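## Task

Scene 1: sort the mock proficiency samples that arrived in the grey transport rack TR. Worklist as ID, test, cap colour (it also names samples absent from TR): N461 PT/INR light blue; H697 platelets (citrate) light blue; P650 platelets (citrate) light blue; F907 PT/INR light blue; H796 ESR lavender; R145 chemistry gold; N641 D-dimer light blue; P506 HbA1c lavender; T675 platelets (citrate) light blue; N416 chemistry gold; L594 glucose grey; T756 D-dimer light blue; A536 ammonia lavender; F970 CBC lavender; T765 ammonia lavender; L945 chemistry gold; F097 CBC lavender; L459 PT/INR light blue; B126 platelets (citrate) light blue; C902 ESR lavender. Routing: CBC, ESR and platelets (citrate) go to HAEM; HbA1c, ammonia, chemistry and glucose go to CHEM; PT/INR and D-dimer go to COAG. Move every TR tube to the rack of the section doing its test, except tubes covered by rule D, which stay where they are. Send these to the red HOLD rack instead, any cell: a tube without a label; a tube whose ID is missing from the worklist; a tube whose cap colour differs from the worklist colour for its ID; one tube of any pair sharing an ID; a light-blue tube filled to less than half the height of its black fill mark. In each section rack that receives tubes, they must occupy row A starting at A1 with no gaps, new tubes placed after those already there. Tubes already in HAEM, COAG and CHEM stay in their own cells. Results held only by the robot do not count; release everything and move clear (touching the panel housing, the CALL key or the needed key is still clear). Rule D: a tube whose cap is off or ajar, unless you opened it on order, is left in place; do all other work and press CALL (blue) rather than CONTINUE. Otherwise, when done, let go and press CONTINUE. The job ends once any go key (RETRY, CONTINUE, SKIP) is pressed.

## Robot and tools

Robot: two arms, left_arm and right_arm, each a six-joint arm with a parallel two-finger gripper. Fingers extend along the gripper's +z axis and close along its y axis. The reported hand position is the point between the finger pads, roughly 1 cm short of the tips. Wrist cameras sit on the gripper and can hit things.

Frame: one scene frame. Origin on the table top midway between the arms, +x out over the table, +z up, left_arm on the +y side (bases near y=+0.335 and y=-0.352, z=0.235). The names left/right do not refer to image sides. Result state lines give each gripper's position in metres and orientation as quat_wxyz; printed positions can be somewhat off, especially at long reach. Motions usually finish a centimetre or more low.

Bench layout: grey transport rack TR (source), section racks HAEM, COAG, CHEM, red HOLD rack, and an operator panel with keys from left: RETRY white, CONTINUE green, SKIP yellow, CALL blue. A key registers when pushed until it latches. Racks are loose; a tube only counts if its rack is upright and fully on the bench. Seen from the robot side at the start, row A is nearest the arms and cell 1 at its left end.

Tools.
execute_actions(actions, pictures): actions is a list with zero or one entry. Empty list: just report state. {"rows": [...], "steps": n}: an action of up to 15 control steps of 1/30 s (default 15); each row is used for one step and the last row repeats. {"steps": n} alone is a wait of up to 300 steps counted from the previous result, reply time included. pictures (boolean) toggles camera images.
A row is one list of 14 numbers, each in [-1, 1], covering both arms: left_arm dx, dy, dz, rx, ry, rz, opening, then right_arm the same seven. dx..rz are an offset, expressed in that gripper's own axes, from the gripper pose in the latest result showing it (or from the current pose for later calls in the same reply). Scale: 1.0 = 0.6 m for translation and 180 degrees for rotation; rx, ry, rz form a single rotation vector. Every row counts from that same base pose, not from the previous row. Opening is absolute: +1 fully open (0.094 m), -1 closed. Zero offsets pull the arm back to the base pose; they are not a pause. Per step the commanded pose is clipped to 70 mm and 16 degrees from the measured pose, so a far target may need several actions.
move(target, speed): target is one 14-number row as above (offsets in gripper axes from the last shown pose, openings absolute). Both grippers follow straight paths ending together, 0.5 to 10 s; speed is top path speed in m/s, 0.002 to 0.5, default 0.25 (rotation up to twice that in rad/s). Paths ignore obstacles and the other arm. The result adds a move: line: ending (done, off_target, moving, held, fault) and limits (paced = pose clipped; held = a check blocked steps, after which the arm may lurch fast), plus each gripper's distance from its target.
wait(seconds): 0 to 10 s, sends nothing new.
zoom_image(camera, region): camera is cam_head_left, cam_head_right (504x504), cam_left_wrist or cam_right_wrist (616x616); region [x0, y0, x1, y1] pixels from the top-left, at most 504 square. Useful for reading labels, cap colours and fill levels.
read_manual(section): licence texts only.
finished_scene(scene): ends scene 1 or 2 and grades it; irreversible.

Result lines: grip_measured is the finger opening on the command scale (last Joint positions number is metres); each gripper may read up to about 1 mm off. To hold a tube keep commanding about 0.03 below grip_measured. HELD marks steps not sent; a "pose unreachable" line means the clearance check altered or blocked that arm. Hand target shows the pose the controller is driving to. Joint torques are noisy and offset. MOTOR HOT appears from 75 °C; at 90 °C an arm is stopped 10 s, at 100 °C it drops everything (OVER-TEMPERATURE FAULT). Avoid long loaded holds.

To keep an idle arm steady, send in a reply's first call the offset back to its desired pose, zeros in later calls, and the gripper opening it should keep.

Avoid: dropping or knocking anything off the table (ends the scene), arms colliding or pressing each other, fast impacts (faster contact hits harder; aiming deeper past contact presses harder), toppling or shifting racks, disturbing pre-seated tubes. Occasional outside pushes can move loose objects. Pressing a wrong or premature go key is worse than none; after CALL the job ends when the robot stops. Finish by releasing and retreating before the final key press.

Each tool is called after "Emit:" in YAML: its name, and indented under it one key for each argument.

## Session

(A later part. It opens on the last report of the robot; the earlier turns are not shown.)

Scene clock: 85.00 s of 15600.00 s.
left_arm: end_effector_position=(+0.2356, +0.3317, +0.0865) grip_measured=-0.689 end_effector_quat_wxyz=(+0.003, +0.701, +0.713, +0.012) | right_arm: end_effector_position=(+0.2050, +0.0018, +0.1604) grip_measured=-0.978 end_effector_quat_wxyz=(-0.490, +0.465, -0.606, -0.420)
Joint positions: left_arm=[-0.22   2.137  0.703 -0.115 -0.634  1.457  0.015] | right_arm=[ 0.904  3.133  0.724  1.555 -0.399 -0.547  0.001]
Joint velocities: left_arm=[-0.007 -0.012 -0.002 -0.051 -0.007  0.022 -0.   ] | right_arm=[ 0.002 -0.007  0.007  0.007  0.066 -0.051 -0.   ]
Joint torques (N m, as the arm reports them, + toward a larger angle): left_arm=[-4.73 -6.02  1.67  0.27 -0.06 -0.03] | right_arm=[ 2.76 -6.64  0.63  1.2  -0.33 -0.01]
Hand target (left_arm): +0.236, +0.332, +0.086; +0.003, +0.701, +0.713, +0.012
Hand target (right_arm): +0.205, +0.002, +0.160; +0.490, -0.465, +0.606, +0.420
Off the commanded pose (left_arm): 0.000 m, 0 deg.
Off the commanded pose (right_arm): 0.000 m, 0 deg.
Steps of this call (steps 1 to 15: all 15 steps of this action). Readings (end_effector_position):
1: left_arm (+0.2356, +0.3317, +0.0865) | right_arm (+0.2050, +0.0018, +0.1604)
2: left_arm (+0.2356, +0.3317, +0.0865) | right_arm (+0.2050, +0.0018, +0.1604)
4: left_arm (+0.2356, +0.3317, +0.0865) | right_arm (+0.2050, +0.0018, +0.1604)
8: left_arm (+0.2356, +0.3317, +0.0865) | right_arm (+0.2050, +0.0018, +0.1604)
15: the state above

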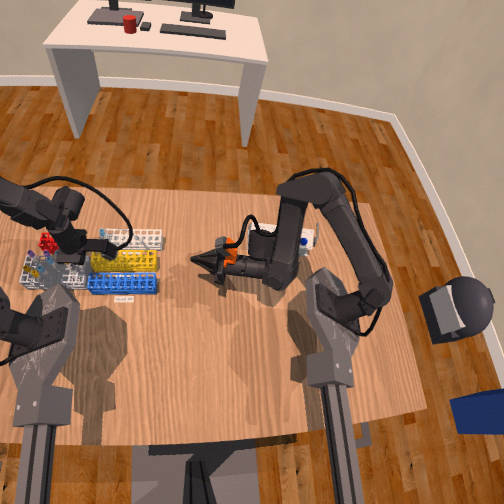

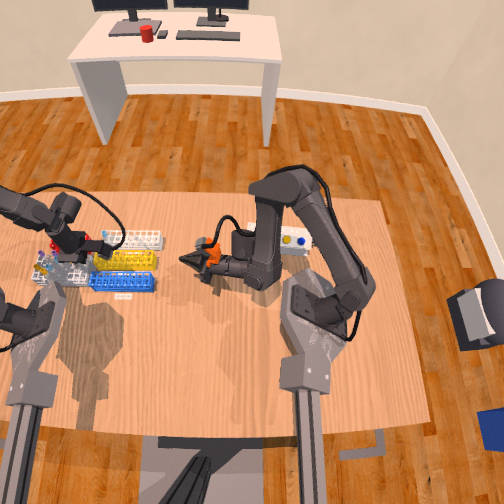

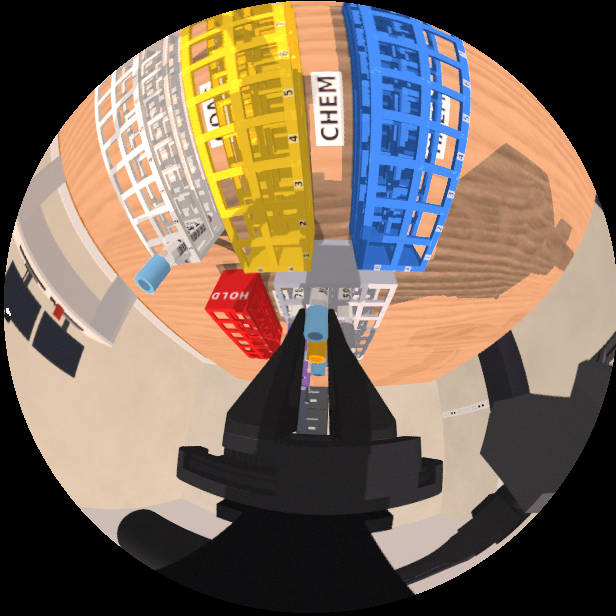

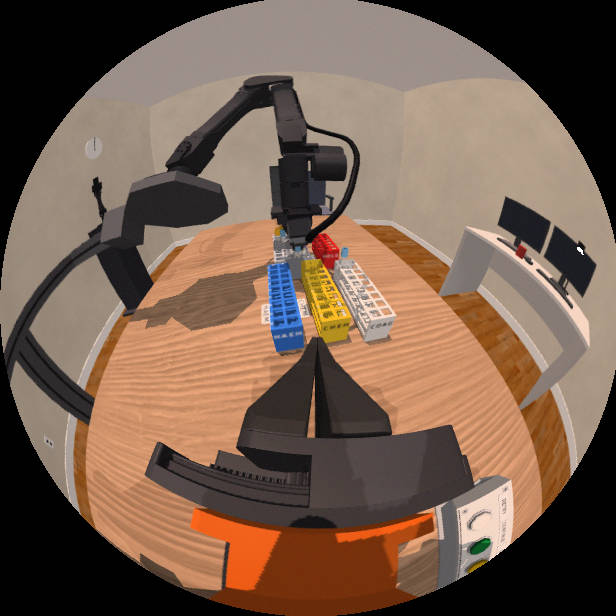

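Emit:
move:
  target: [0.005,0.014,-0.18,0,0,0,-0.72,0,0,0,0,0,0,-1]
  speed: 0.12

Emit:
zoom_image:
  camera: "cam_left_wrist"
  region: [240,200,400,360]

Emit:
zoom_image:
  camera: "cam_head_right"
  region: [30,205,130,295]

Emit:
zoom_image:
  camera: "cam_right_wrist"
  region: [250,180,370,280]

Scene clock: 91.10 s of 15600.00 s.
left_arm: end_effector_position=(+0.2379, +0.3370, +0.1858) grip_measured=-0.703 end_effector_quat_wxyz=(-0.008, +0.702, +0.712, +0.013) | right_arm: end_effector_position=(+0.2050, +0.0018, +0.1604) grip_measured=-0.978 end_effector_quat_wxyz=(-0.490, +0.465, -0.606, -0.420)
Joint positions: left_arm=[-0.43   1.886  0.845 -0.685 -0.634  1.186  0.014] | right_arm=[ 0.904  3.133  0.724  1.555 -0.399 -0.547  0.001]
Joint velocities: left_arm=[ 0.002 -0.002 -0.027 -0.037 -0.125  0.022  0.   ] | right_arm=[ 0.012  0.002 -0.002  0.022 -0.007  0.007 -0.   ]
Joint torques (N m, as the arm reports them, + toward a larger angle): left_arm=[-5.72 -6.39  5.18  0.08  0.12 -0.02] | right_arm=[ 2.73 -6.78  0.65  1.2  -0.31 -0.02]
Hand target (left_arm): +0.243, +0.333, +0.195; +0.005, +0.701, +0.713, +0.011
Hand target (right_arm): +0.205, +0.002, +0.160; +0.490, -0.465, +0.606, +0.420
Off the commanded pose (left_arm): 0.010 m, 1 deg.
Off the commanded pose (right_arm): 0.000 m, 0 deg.
After step 90, 1.53 s passed at rest.
move: done

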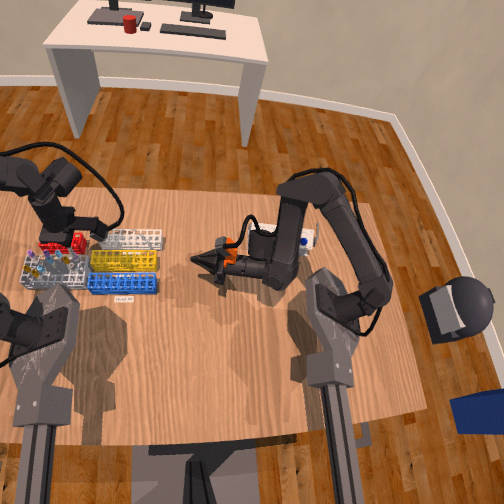

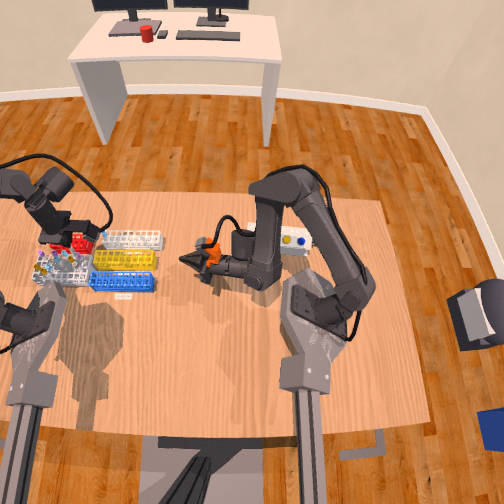

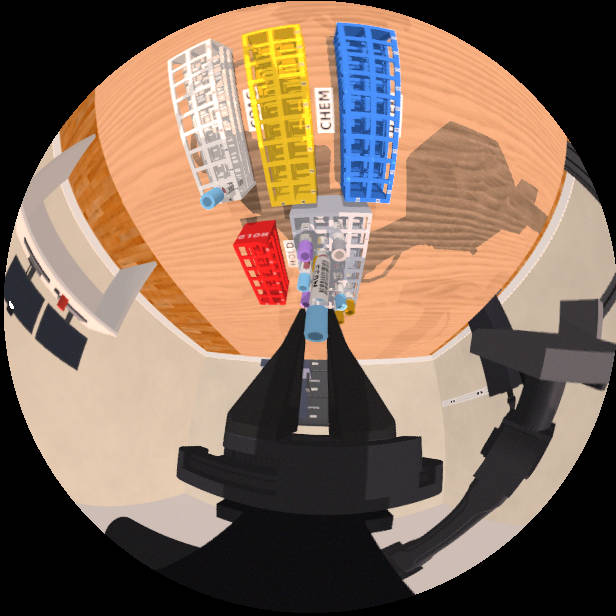

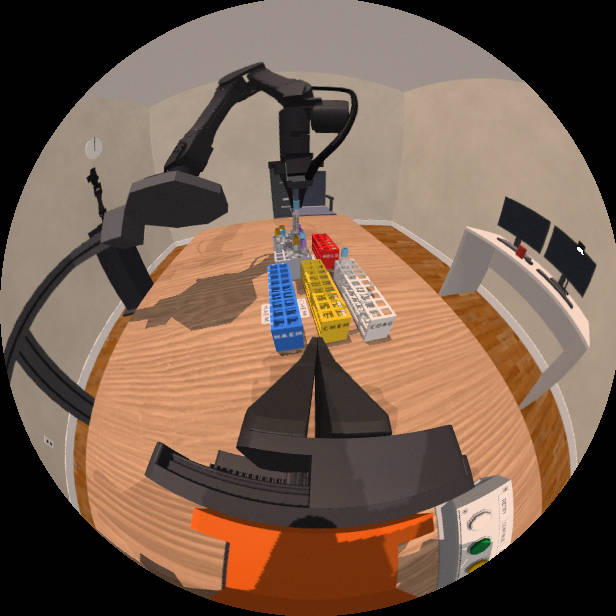

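Region (240, 200, 400, 360) of cam_left_wrist's 616x616 image, scaled by 3.150, with more detail than that image has.

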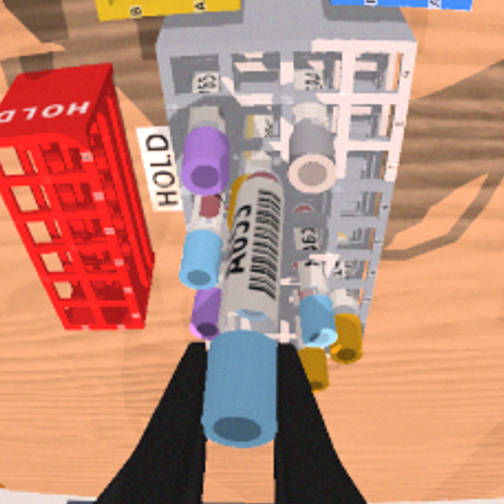

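Region (30, 205, 130, 295) of cam_head_right's 504x504 image, scaled by 5.040, with more detail than that image has; it fills the top 454 rows of this view, and the rest is white.

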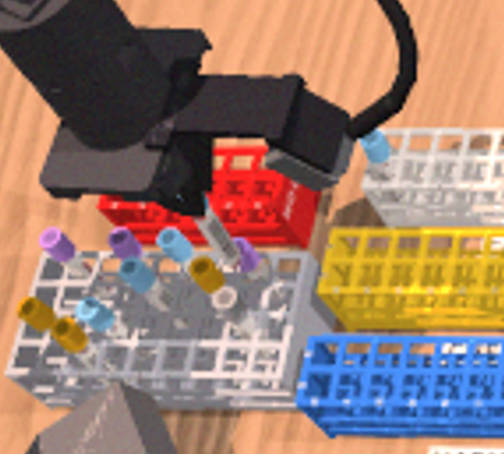

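Region (250, 180, 370, 280) of cam_right_wrist's 616x616 image, scaled by 4.200, with more detail than that image has.

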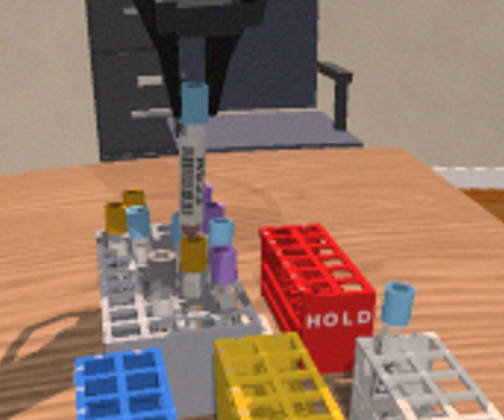

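Emit:
move:
  target: [0.04,0.1,0,0.002,-0.009,0.005,-0.72,0,0,0,0,0,0,-1]
  speed: 0.1

Emit:
move:
  target: [0,-0.01,0.065,0,0,0,-0.72,0,0,0,0,0,0,-1]
  speed: 0.1

Emit:
zoom_image:
  camera: "cam_left_wrist"
  region: [240,200,400,360]

Emit:
zoom_image:
  camera: "cam_head_right"
  region: [30,205,110,275]

Scene clock: 105.87 s of 15600.00 s.
left_arm: end_effector_position=(+0.2995, +0.3649, +0.1888) grip_measured=-0.703 end_effector_quat_wxyz=(+0.004, +0.700, +0.714, +0.013) | right_arm: end_effector_position=(+0.2050, +0.0018, +0.1604) grip_measured=-0.978 end_effector_quat_wxyz=(-0.490, +0.465, -0.606, -0.420)
Joint positions: left_arm=[-0.305  1.947  1.065 -0.726 -0.634  1.35   0.014] | right_arm=[ 0.904  3.133  0.724  1.555 -0.399 -0.547  0.001]
Joint velocities: left_arm=[-0.007 -0.022 -0.002  0.022  0.051  0.037 -0.001] | right_arm=[ 0.007 -0.012 -0.017 -0.007 -0.022 -0.022 -0.   ]
Joint torques (N m, as the arm reports them, + toward a larger angle): left_arm=[-4.94 -4.8   4.84  0.1   0.03  0.14] | right_arm=[ 2.72 -6.64  0.68  1.17 -0.31 -0.02]
Hand target (left_arm): +0.298, +0.361, +0.186; -0.001, +0.707, +0.707, +0.001
Hand target (right_arm): +0.205, +0.002, +0.160; +0.490, -0.465, +0.606, +0.420
Off the commanded pose (left_arm): 0.004 m, 2 deg.
Off the commanded pose (right_arm): 0.000 m, 0 deg.
After step 90, 10.60 s passed at rest.
move: done

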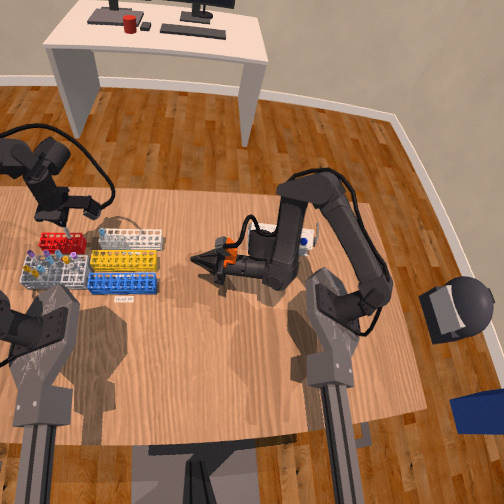

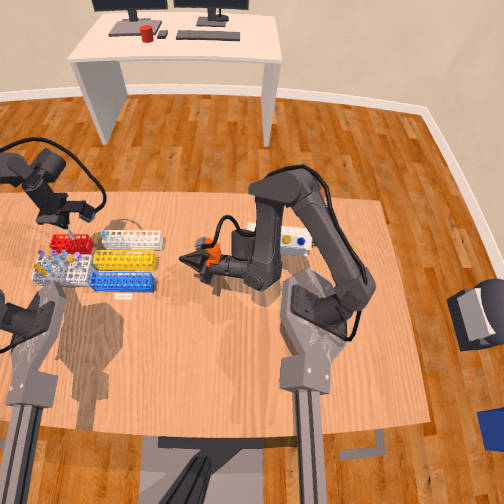

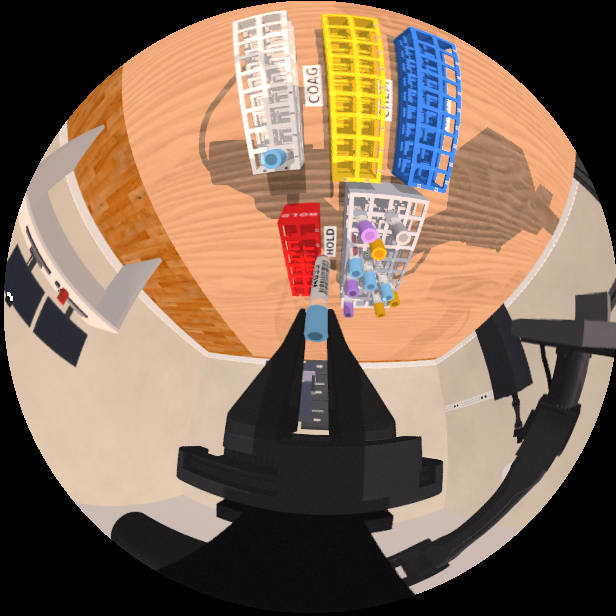

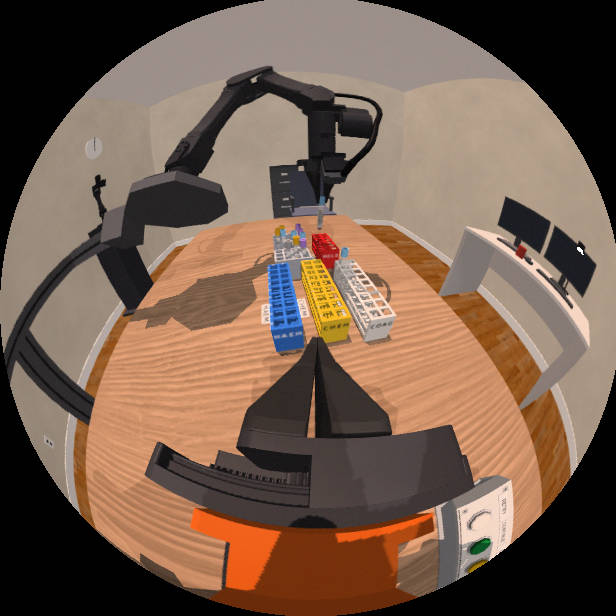

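Scene clock: 106.90 s of 15600.00 s.
left_arm: end_effector_position=(+0.2989, +0.3685, +0.1557) grip_measured=-0.703 end_effector_quat_wxyz=(+0.009, +0.694, +0.719, +0.017) | right_arm: end_effector_position=(+0.2050, +0.0018, +0.1604) grip_measured=-0.978 end_effector_quat_wxyz=(-0.490, +0.465, -0.606, -0.420)
Joint positions: left_arm=[-0.236  1.983  0.99  -0.548 -0.636  1.432  0.014] | right_arm=[ 0.904  3.133  0.724  1.555 -0.399 -0.547  0.001]
Joint velocities: left_arm=[ 0.017  0.007  0.012 -0.037 -0.007 -0.022 -0.002] | right_arm=[-0.027  0.007 -0.012  0.007  0.007 -0.037 -0.001]
Joint torques (N m, as the arm reports them, + toward a larger angle): left_arm=[-4.9  -5.43  2.53  0.42 -0.02  0.07] | right_arm=[ 2.74 -6.68  0.6   1.21 -0.3   0.  ]
Hand target (left_arm): +0.294, +0.366, +0.150; +0.004, +0.700, +0.714, +0.013
Hand target (right_arm): +0.205, +0.002, +0.160; +0.490, -0.465, +0.606, +0.420
Off the commanded pose (left_arm): 0.008 m, 1 deg.
Off the commanded pose (right_arm): 0.000 m, 0 deg.
move: done

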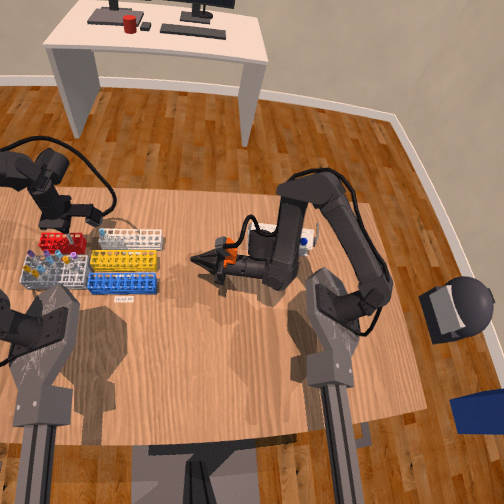

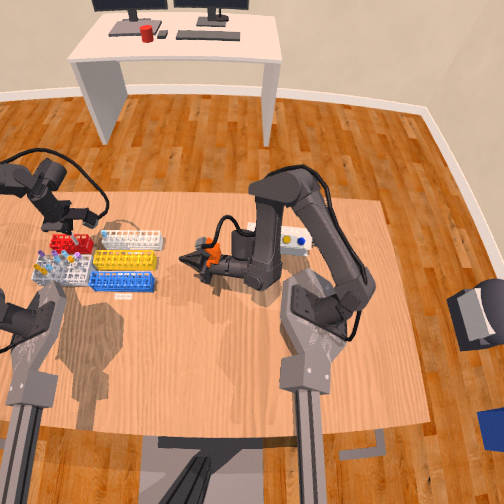

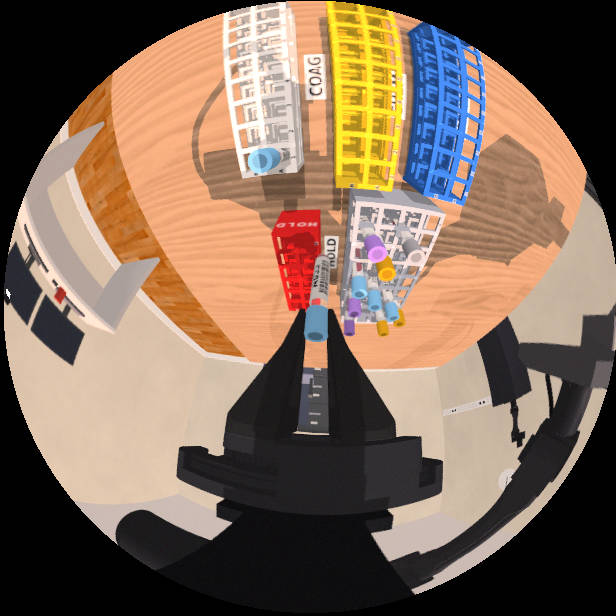

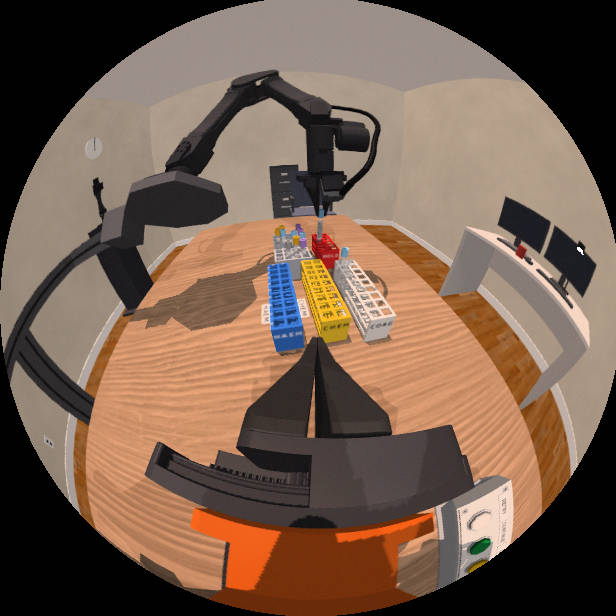

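Region (240, 200, 400, 360) of cam_left_wrist's 616x616 image, scaled by 3.150, with more detail than that image has.

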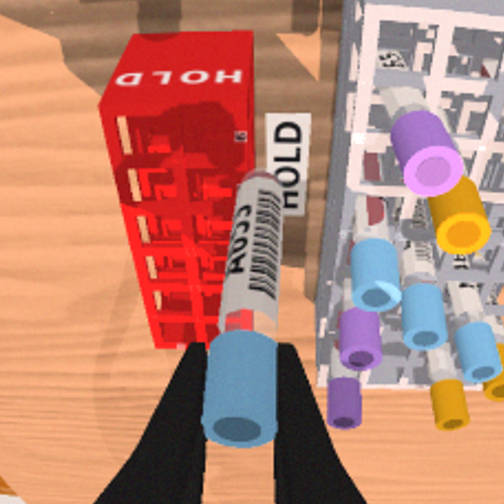

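Region (30, 205, 110, 275) of cam_head_right's 504x504 image, scaled by 6.300, with more detail than that image has; it fills the top 441 rows of this view, and the rest is white.

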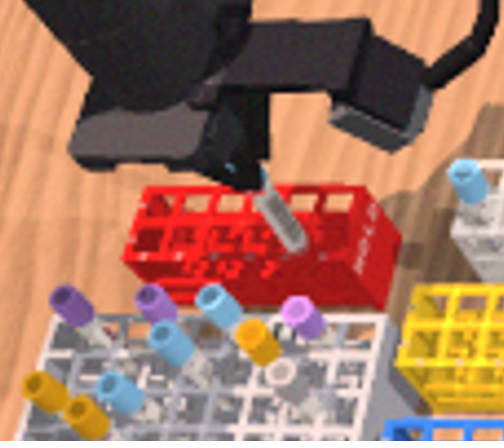

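Emit:
move:
  target: [-0.005,0.02,0.038,0,-0.004,0.011,-0.72,0,0,0,0,0,0,-1]
  speed: 0.1

Emit:
zoom_image:
  camera: "cam_left_wrist"
  region: [240,200,400,360]

Emit:
zoom_image:
  camera: "cam_head_right"
  region: [30,205,110,275]

Scene clock: 114.80 s of 15600.00 s.
left_arm: end_effector_position=(+0.3046, +0.3694, +0.1355) grip_measured=-0.703 end_effector_quat_wxyz=(+0.005, +0.708, +0.706, +0.015) | right_arm: end_effector_position=(+0.2050, +0.0018, +0.1604) grip_measured=-0.978 end_effector_quat_wxyz=(-0.490, +0.465, -0.606, -0.420)
Joint positions: left_arm=[-0.195  2.044  1.002 -0.48  -0.636  1.513  0.014] | right_arm=[ 0.904  3.133  0.724  1.555 -0.399 -0.547  0.001]
Joint velocities: left_arm=[ 0.007  0.007 -0.007 -0.007  0.066  0.007 -0.001] | right_arm=[ 0.007  0.002  0.002 -0.022 -0.037  0.007 -0.002]
Joint torques (N m, as the arm reports them, + toward a larger angle): left_arm=[-5.07 -5.54  4.75  0.47  0.11  0.02] | right_arm=[ 2.78 -6.79  0.74  1.2  -0.32 -0.04]
Hand target (left_arm): +0.311, +0.366, +0.133; +0.013, +0.707, +0.707, +0.013
Hand target (right_arm): +0.205, +0.002, +0.160; +0.490, -0.465, +0.606, +0.420
Off the commanded pose (left_arm): 0.008 m, 1 deg.
Off the commanded pose (right_arm): 0.000 m, 0 deg.
After step 90, 4.00 s passed at rest.
move: done

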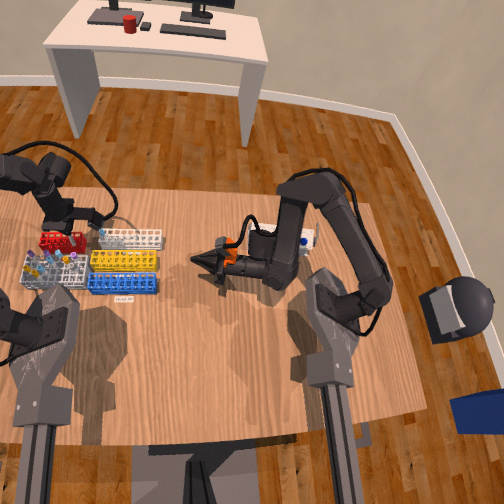

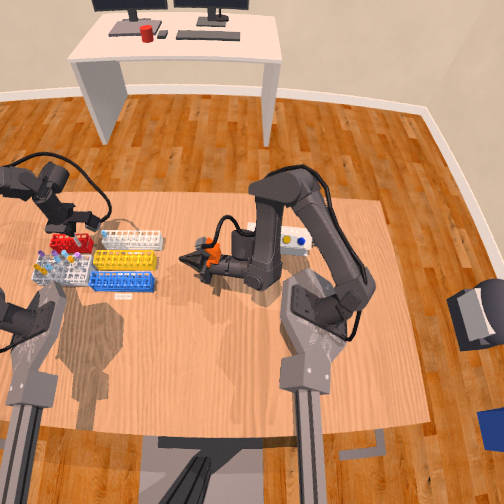

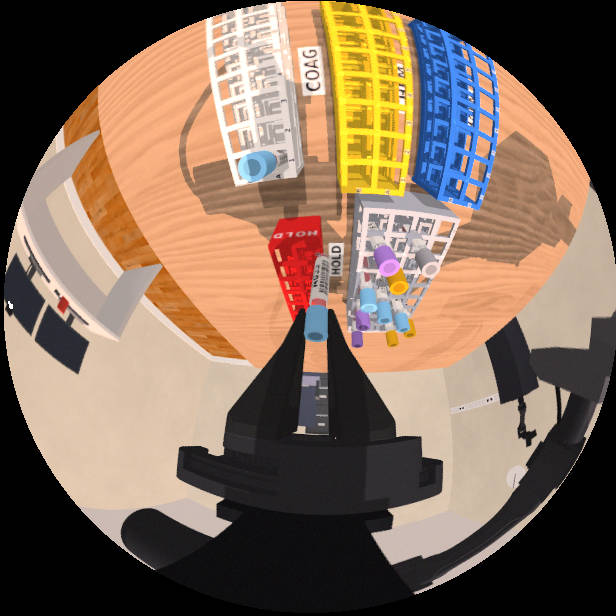

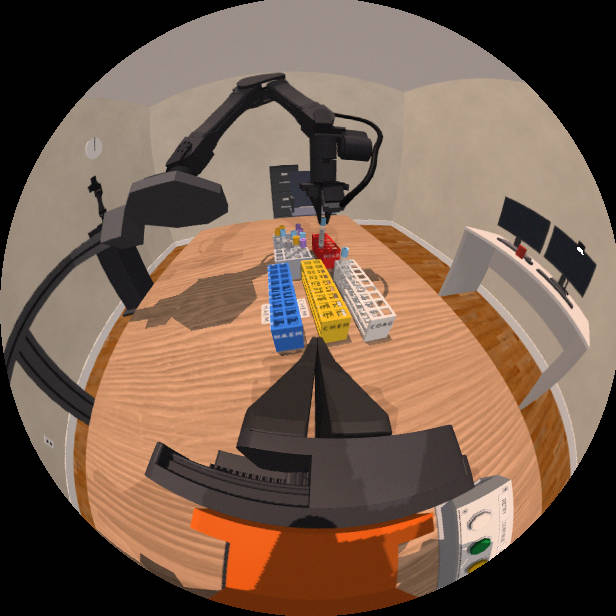

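Region (240, 200, 400, 360) of cam_left_wrist's 616x616 image, scaled by 3.150, with more detail than that image has.

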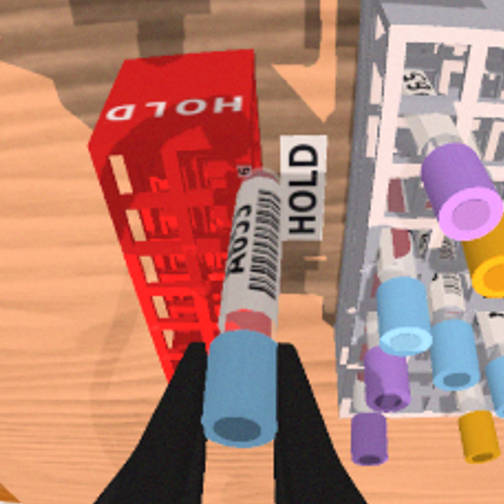

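Region (30, 205, 110, 275) of cam_head_right's 504x504 image, scaled by 6.300, with more detail than that image has; it fills the top 441 rows of this view, and the rest is white.

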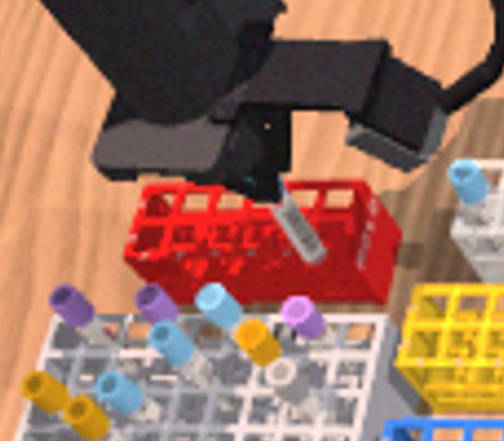

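Emit:
move:
  target: [-0.008,0.036,-0.005,-0.012,0,0,-0.72,0,0,0,0,0,0,-1]
  speed: 0.1

Emit:
zoom_image:
  camera: "cam_left_wrist"
  region: [260,220,380,340]

Emit:
zoom_image:
  camera: "cam_right_wrist"
  region: [290,200,370,280]

Scene clock: 120.93 s of 15600.00 s.
left_arm: end_effector_position=(+0.3198, +0.3704, +0.1381) grip_measured=-0.703 end_effector_quat_wxyz=(+0.014, +0.702, +0.711, +0.025) | right_arm: end_effector_position=(+0.2050, +0.0018, +0.1604) grip_measured=-0.978 end_effector_quat_wxyz=(-0.490, +0.465, -0.606, -0.420)
Joint positions: left_arm=[-0.195  2.058  1.043 -0.474 -0.638  1.517  0.014] | right_arm=[ 0.904  3.133  0.724  1.555 -0.399 -0.547  0.001]
Joint velocities: left_arm=[ 0.002 -0.022 -0.002 -0.007 -0.007  0.007 -0.   ] | right_arm=[-0.002  0.012 -0.002  0.037  0.007 -0.007  0.   ]
Joint torques (N m, as the arm reports them, + toward a larger angle): left_arm=[-6.7  -5.78  4.42  0.41 -0.06  0.05] | right_arm=[ 2.75 -6.69  0.68  1.17 -0.32  0.01]
Hand target (left_arm): +0.326, +0.364, +0.139; +0.019, +0.708, +0.706, +0.028
Hand target (right_arm): +0.205, +0.002, +0.160; +0.490, -0.465, +0.606, +0.420
Off the commanded pose (left_arm): 0.009 m, 1 deg.
Off the commanded pose (right_arm): 0.000 m, 0 deg.
After step 90, 2.17 s passed at rest.
move: done

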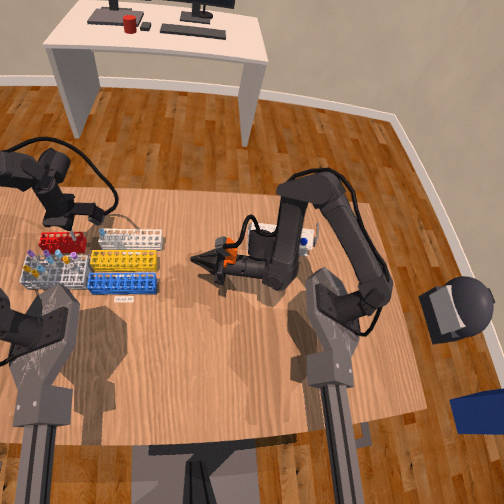

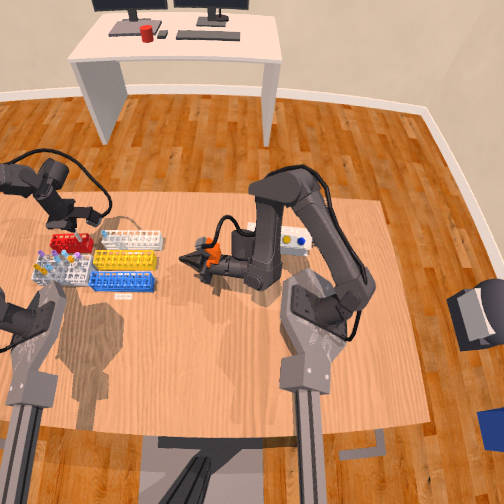

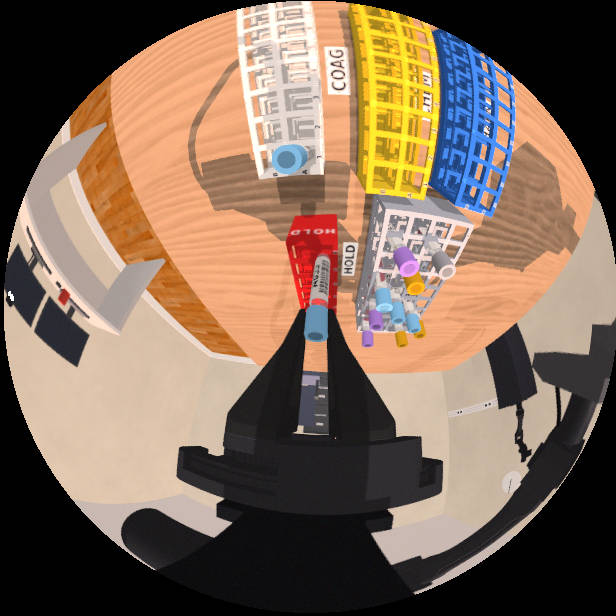

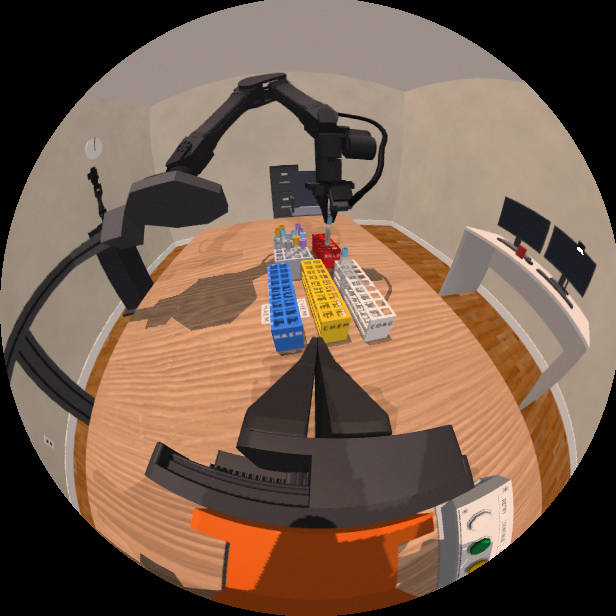

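Region (260, 220, 380, 340) of cam_left_wrist's 616x616 image, scaled by 4.200, with more detail than that image has.

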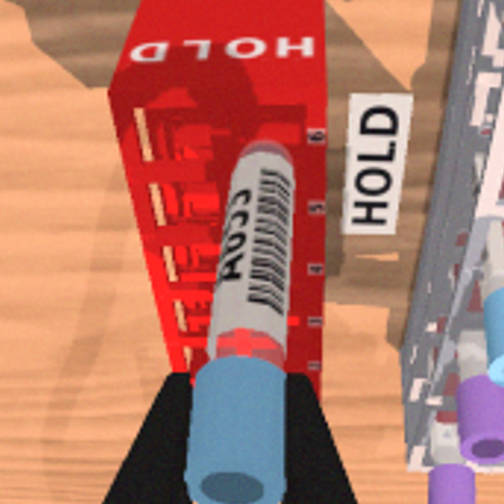

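Region (290, 200, 370, 280) of cam_right_wrist's 616x616 image, scaled by 6.300, with more detail than that image has.

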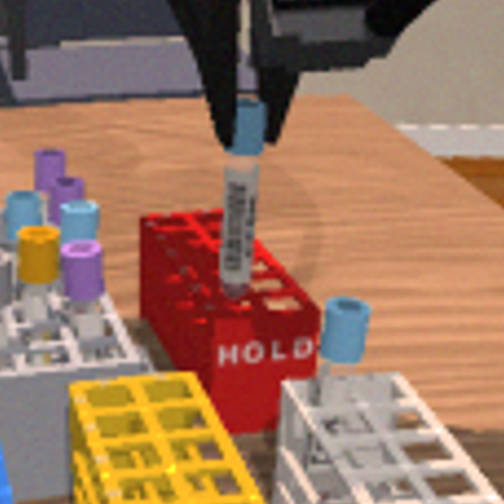

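Emit:
move:
  target: [-0.012,-0.008,0.03,0,0,0,-0.72,0,0,0,0,0,0,-1]
  speed: 0.05

Emit:
zoom_image:
  camera: "cam_left_wrist"
  region: [260,220,380,340]

Emit:
zoom_image:
  camera: "cam_right_wrist"
  region: [290,200,370,280]

Scene clock: 125.47 s of 15600.00 s.
left_arm: end_effector_position=(+0.3264, +0.3701, +0.1352) grip_measured=-0.704 end_effector_quat_wxyz=(+0.025, +0.695, +0.717, +0.035) | right_arm: end_effector_position=(+0.2050, +0.0018, +0.1604) grip_measured=-0.978 end_effector_quat_wxyz=(-0.490, +0.465, -0.606, -0.420)
Joint positions: left_arm=[-0.191  2.063  1.034 -0.42  -0.639  1.526  0.014] | right_arm=[ 0.904  3.133  0.724  1.555 -0.399 -0.547  0.001]
Joint velocities: left_arm=[-0.017  0.002  0.002 -0.066 -0.051 -0.007 -0.001] | right_arm=[ 0.012  0.002 -0.007 -0.066 -0.051  0.022  0.001]
Joint torques (N m, as the arm reports them, + toward a larger angle): left_arm=[-4.94 -4.57  1.63  0.81 -0.03  0.05] | right_arm=[ 2.75 -6.7   0.7   1.2  -0.3  -0.02]
Hand target (left_arm): +0.315, +0.364, +0.121; +0.014, +0.702, +0.712, +0.025
Hand target (right_arm): +0.205, +0.002, +0.160; +0.490, -0.465, +0.606, +0.420
Off the commanded pose (left_arm): 0.020 m, 2 deg.
Off the commanded pose (right_arm): 0.000 m, 0 deg.
After step 90, 0.83 s passed at rest.
move: off_target (left_arm)

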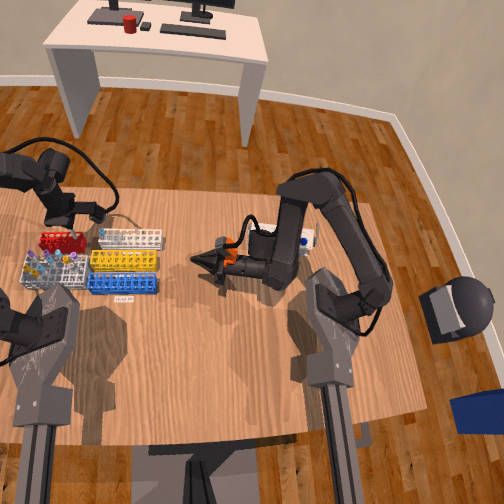

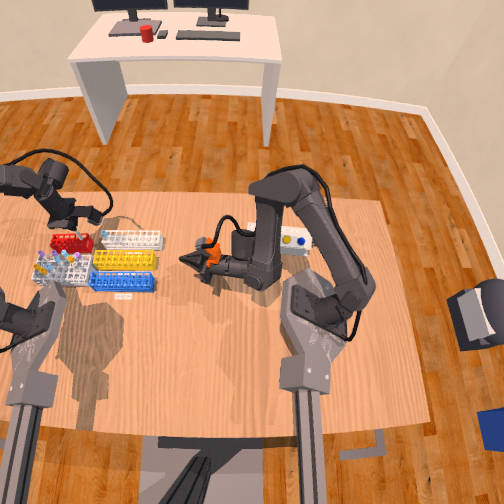

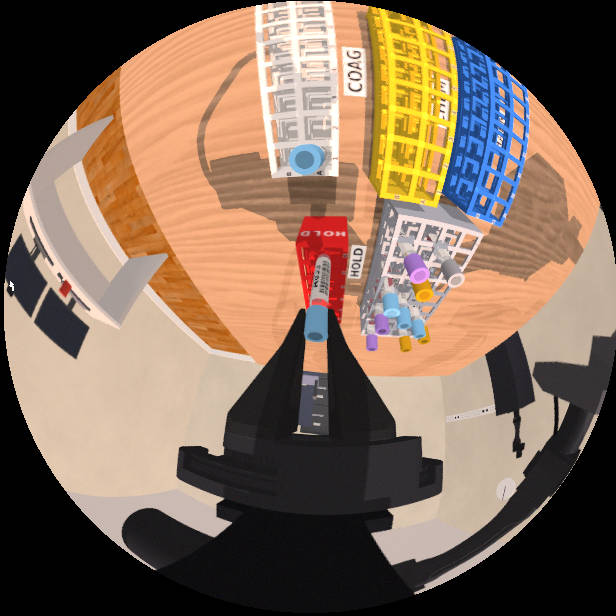

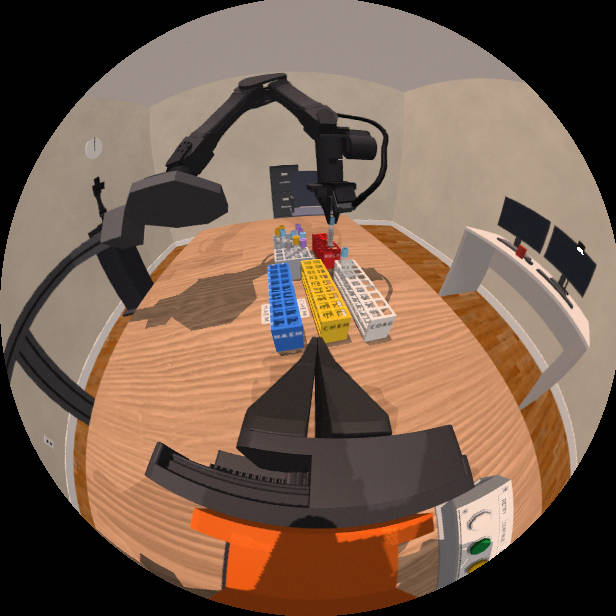

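Region (260, 220, 380, 340) of cam_left_wrist's 616x616 image, scaled by 4.200, with more detail than that image has.

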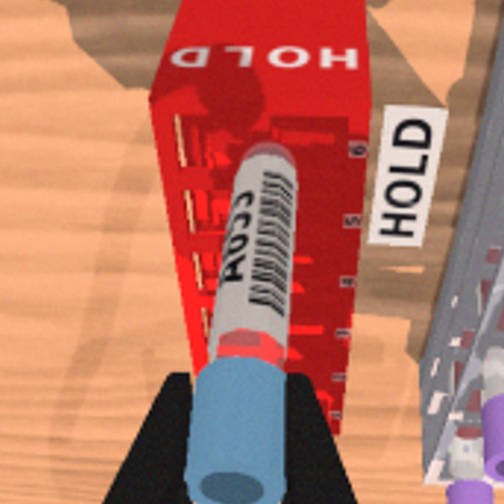

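Region (290, 200, 370, 280) of cam_right_wrist's 616x616 image, scaled by 6.300, with more detail than that image has.

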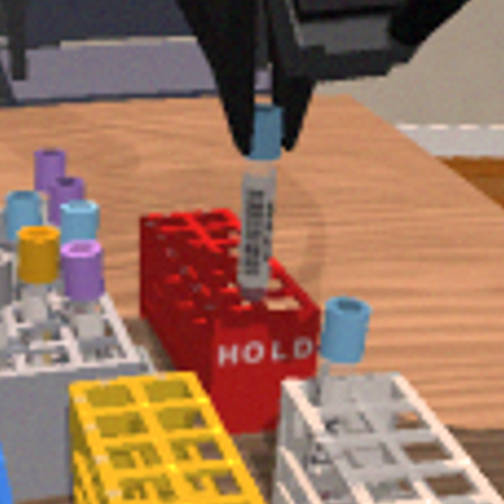

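Emit:
move:
  target: [-0.01,0.005,-0.05,0,0,0.008,-0.72,0,0,0,0,0,0,-1]
  speed: 0.1

Scene clock: 131.43 s of 15600.00 s.
left_arm: end_effector_position=(+0.3213, +0.3635, +0.1543) grip_measured=-0.704 end_effector_quat_wxyz=(+0.017, +0.705, +0.708, +0.029) | right_arm: end_effector_position=(+0.2050, +0.0018, +0.1604) grip_measured=-0.978 end_effector_quat_wxyz=(-0.490, +0.465, -0.606, -0.420)
Joint positions: left_arm=[-0.242  2.04   1.061 -0.533 -0.644  1.475  0.014] | right_arm=[ 0.904  3.133  0.724  1.555 -0.399 -0.547  0.001]
Joint velocities: left_arm=[ 0.002  0.002  0.002  0.037  0.037 -0.095 -0.   ] | right_arm=[ 0.002  0.007  0.007 -0.051  0.007  0.022  0.   ]
Joint torques (N m, as the arm reports them, + toward a larger angle): left_arm=[-6.71 -8.33  4.79  0.15 -0.06 -0.08] | right_arm=[ 2.74 -6.74  0.69  1.2  -0.31  0.02]
Hand target (left_arm): +0.327, +0.364, +0.165; +0.025, +0.704, +0.709, +0.035
Hand target (right_arm): +0.205, +0.002, +0.160; +0.490, -0.465, +0.606, +0.420
Off the commanded pose (left_arm): 0.012 m, 1 deg.
Off the commanded pose (right_arm): 0.000 m, 0 deg.
After step 90, 1.97 s passed at rest.
move: off_target (left_arm)

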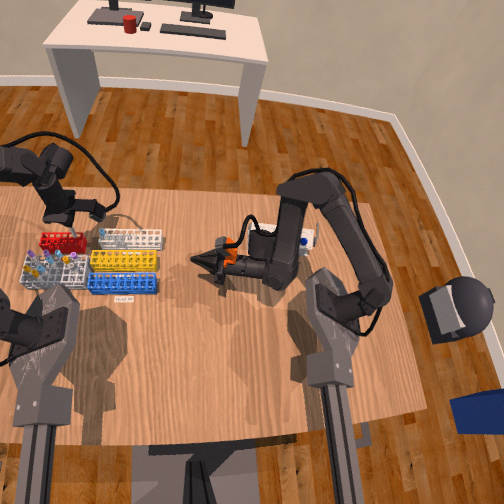

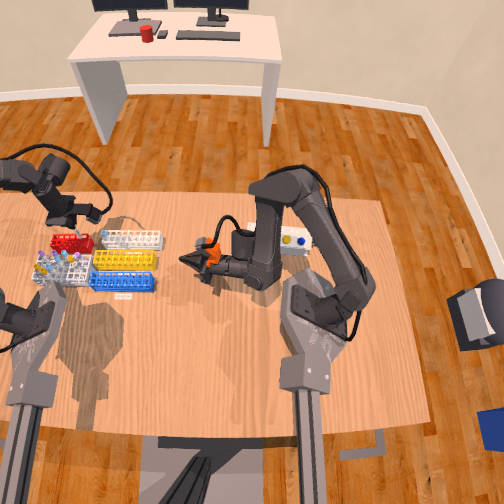

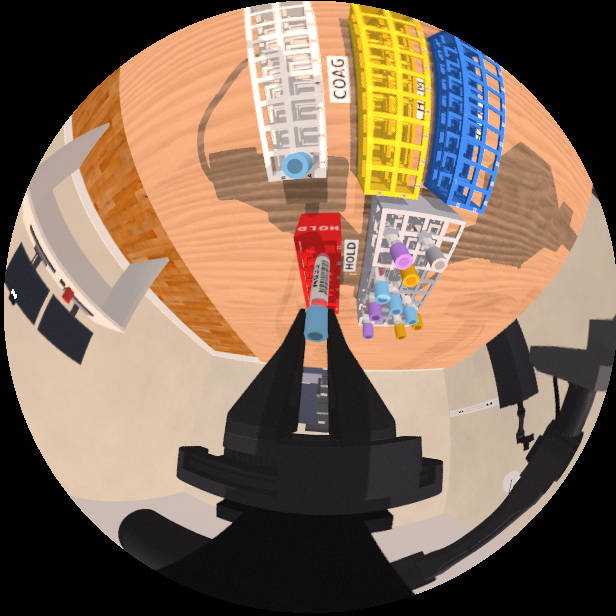

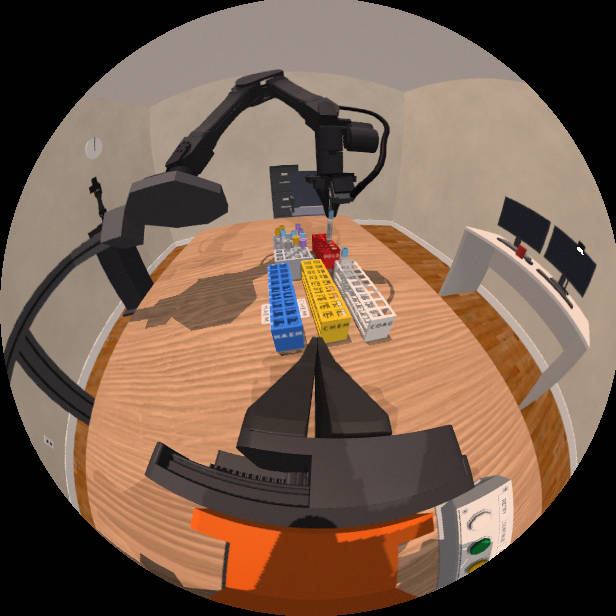

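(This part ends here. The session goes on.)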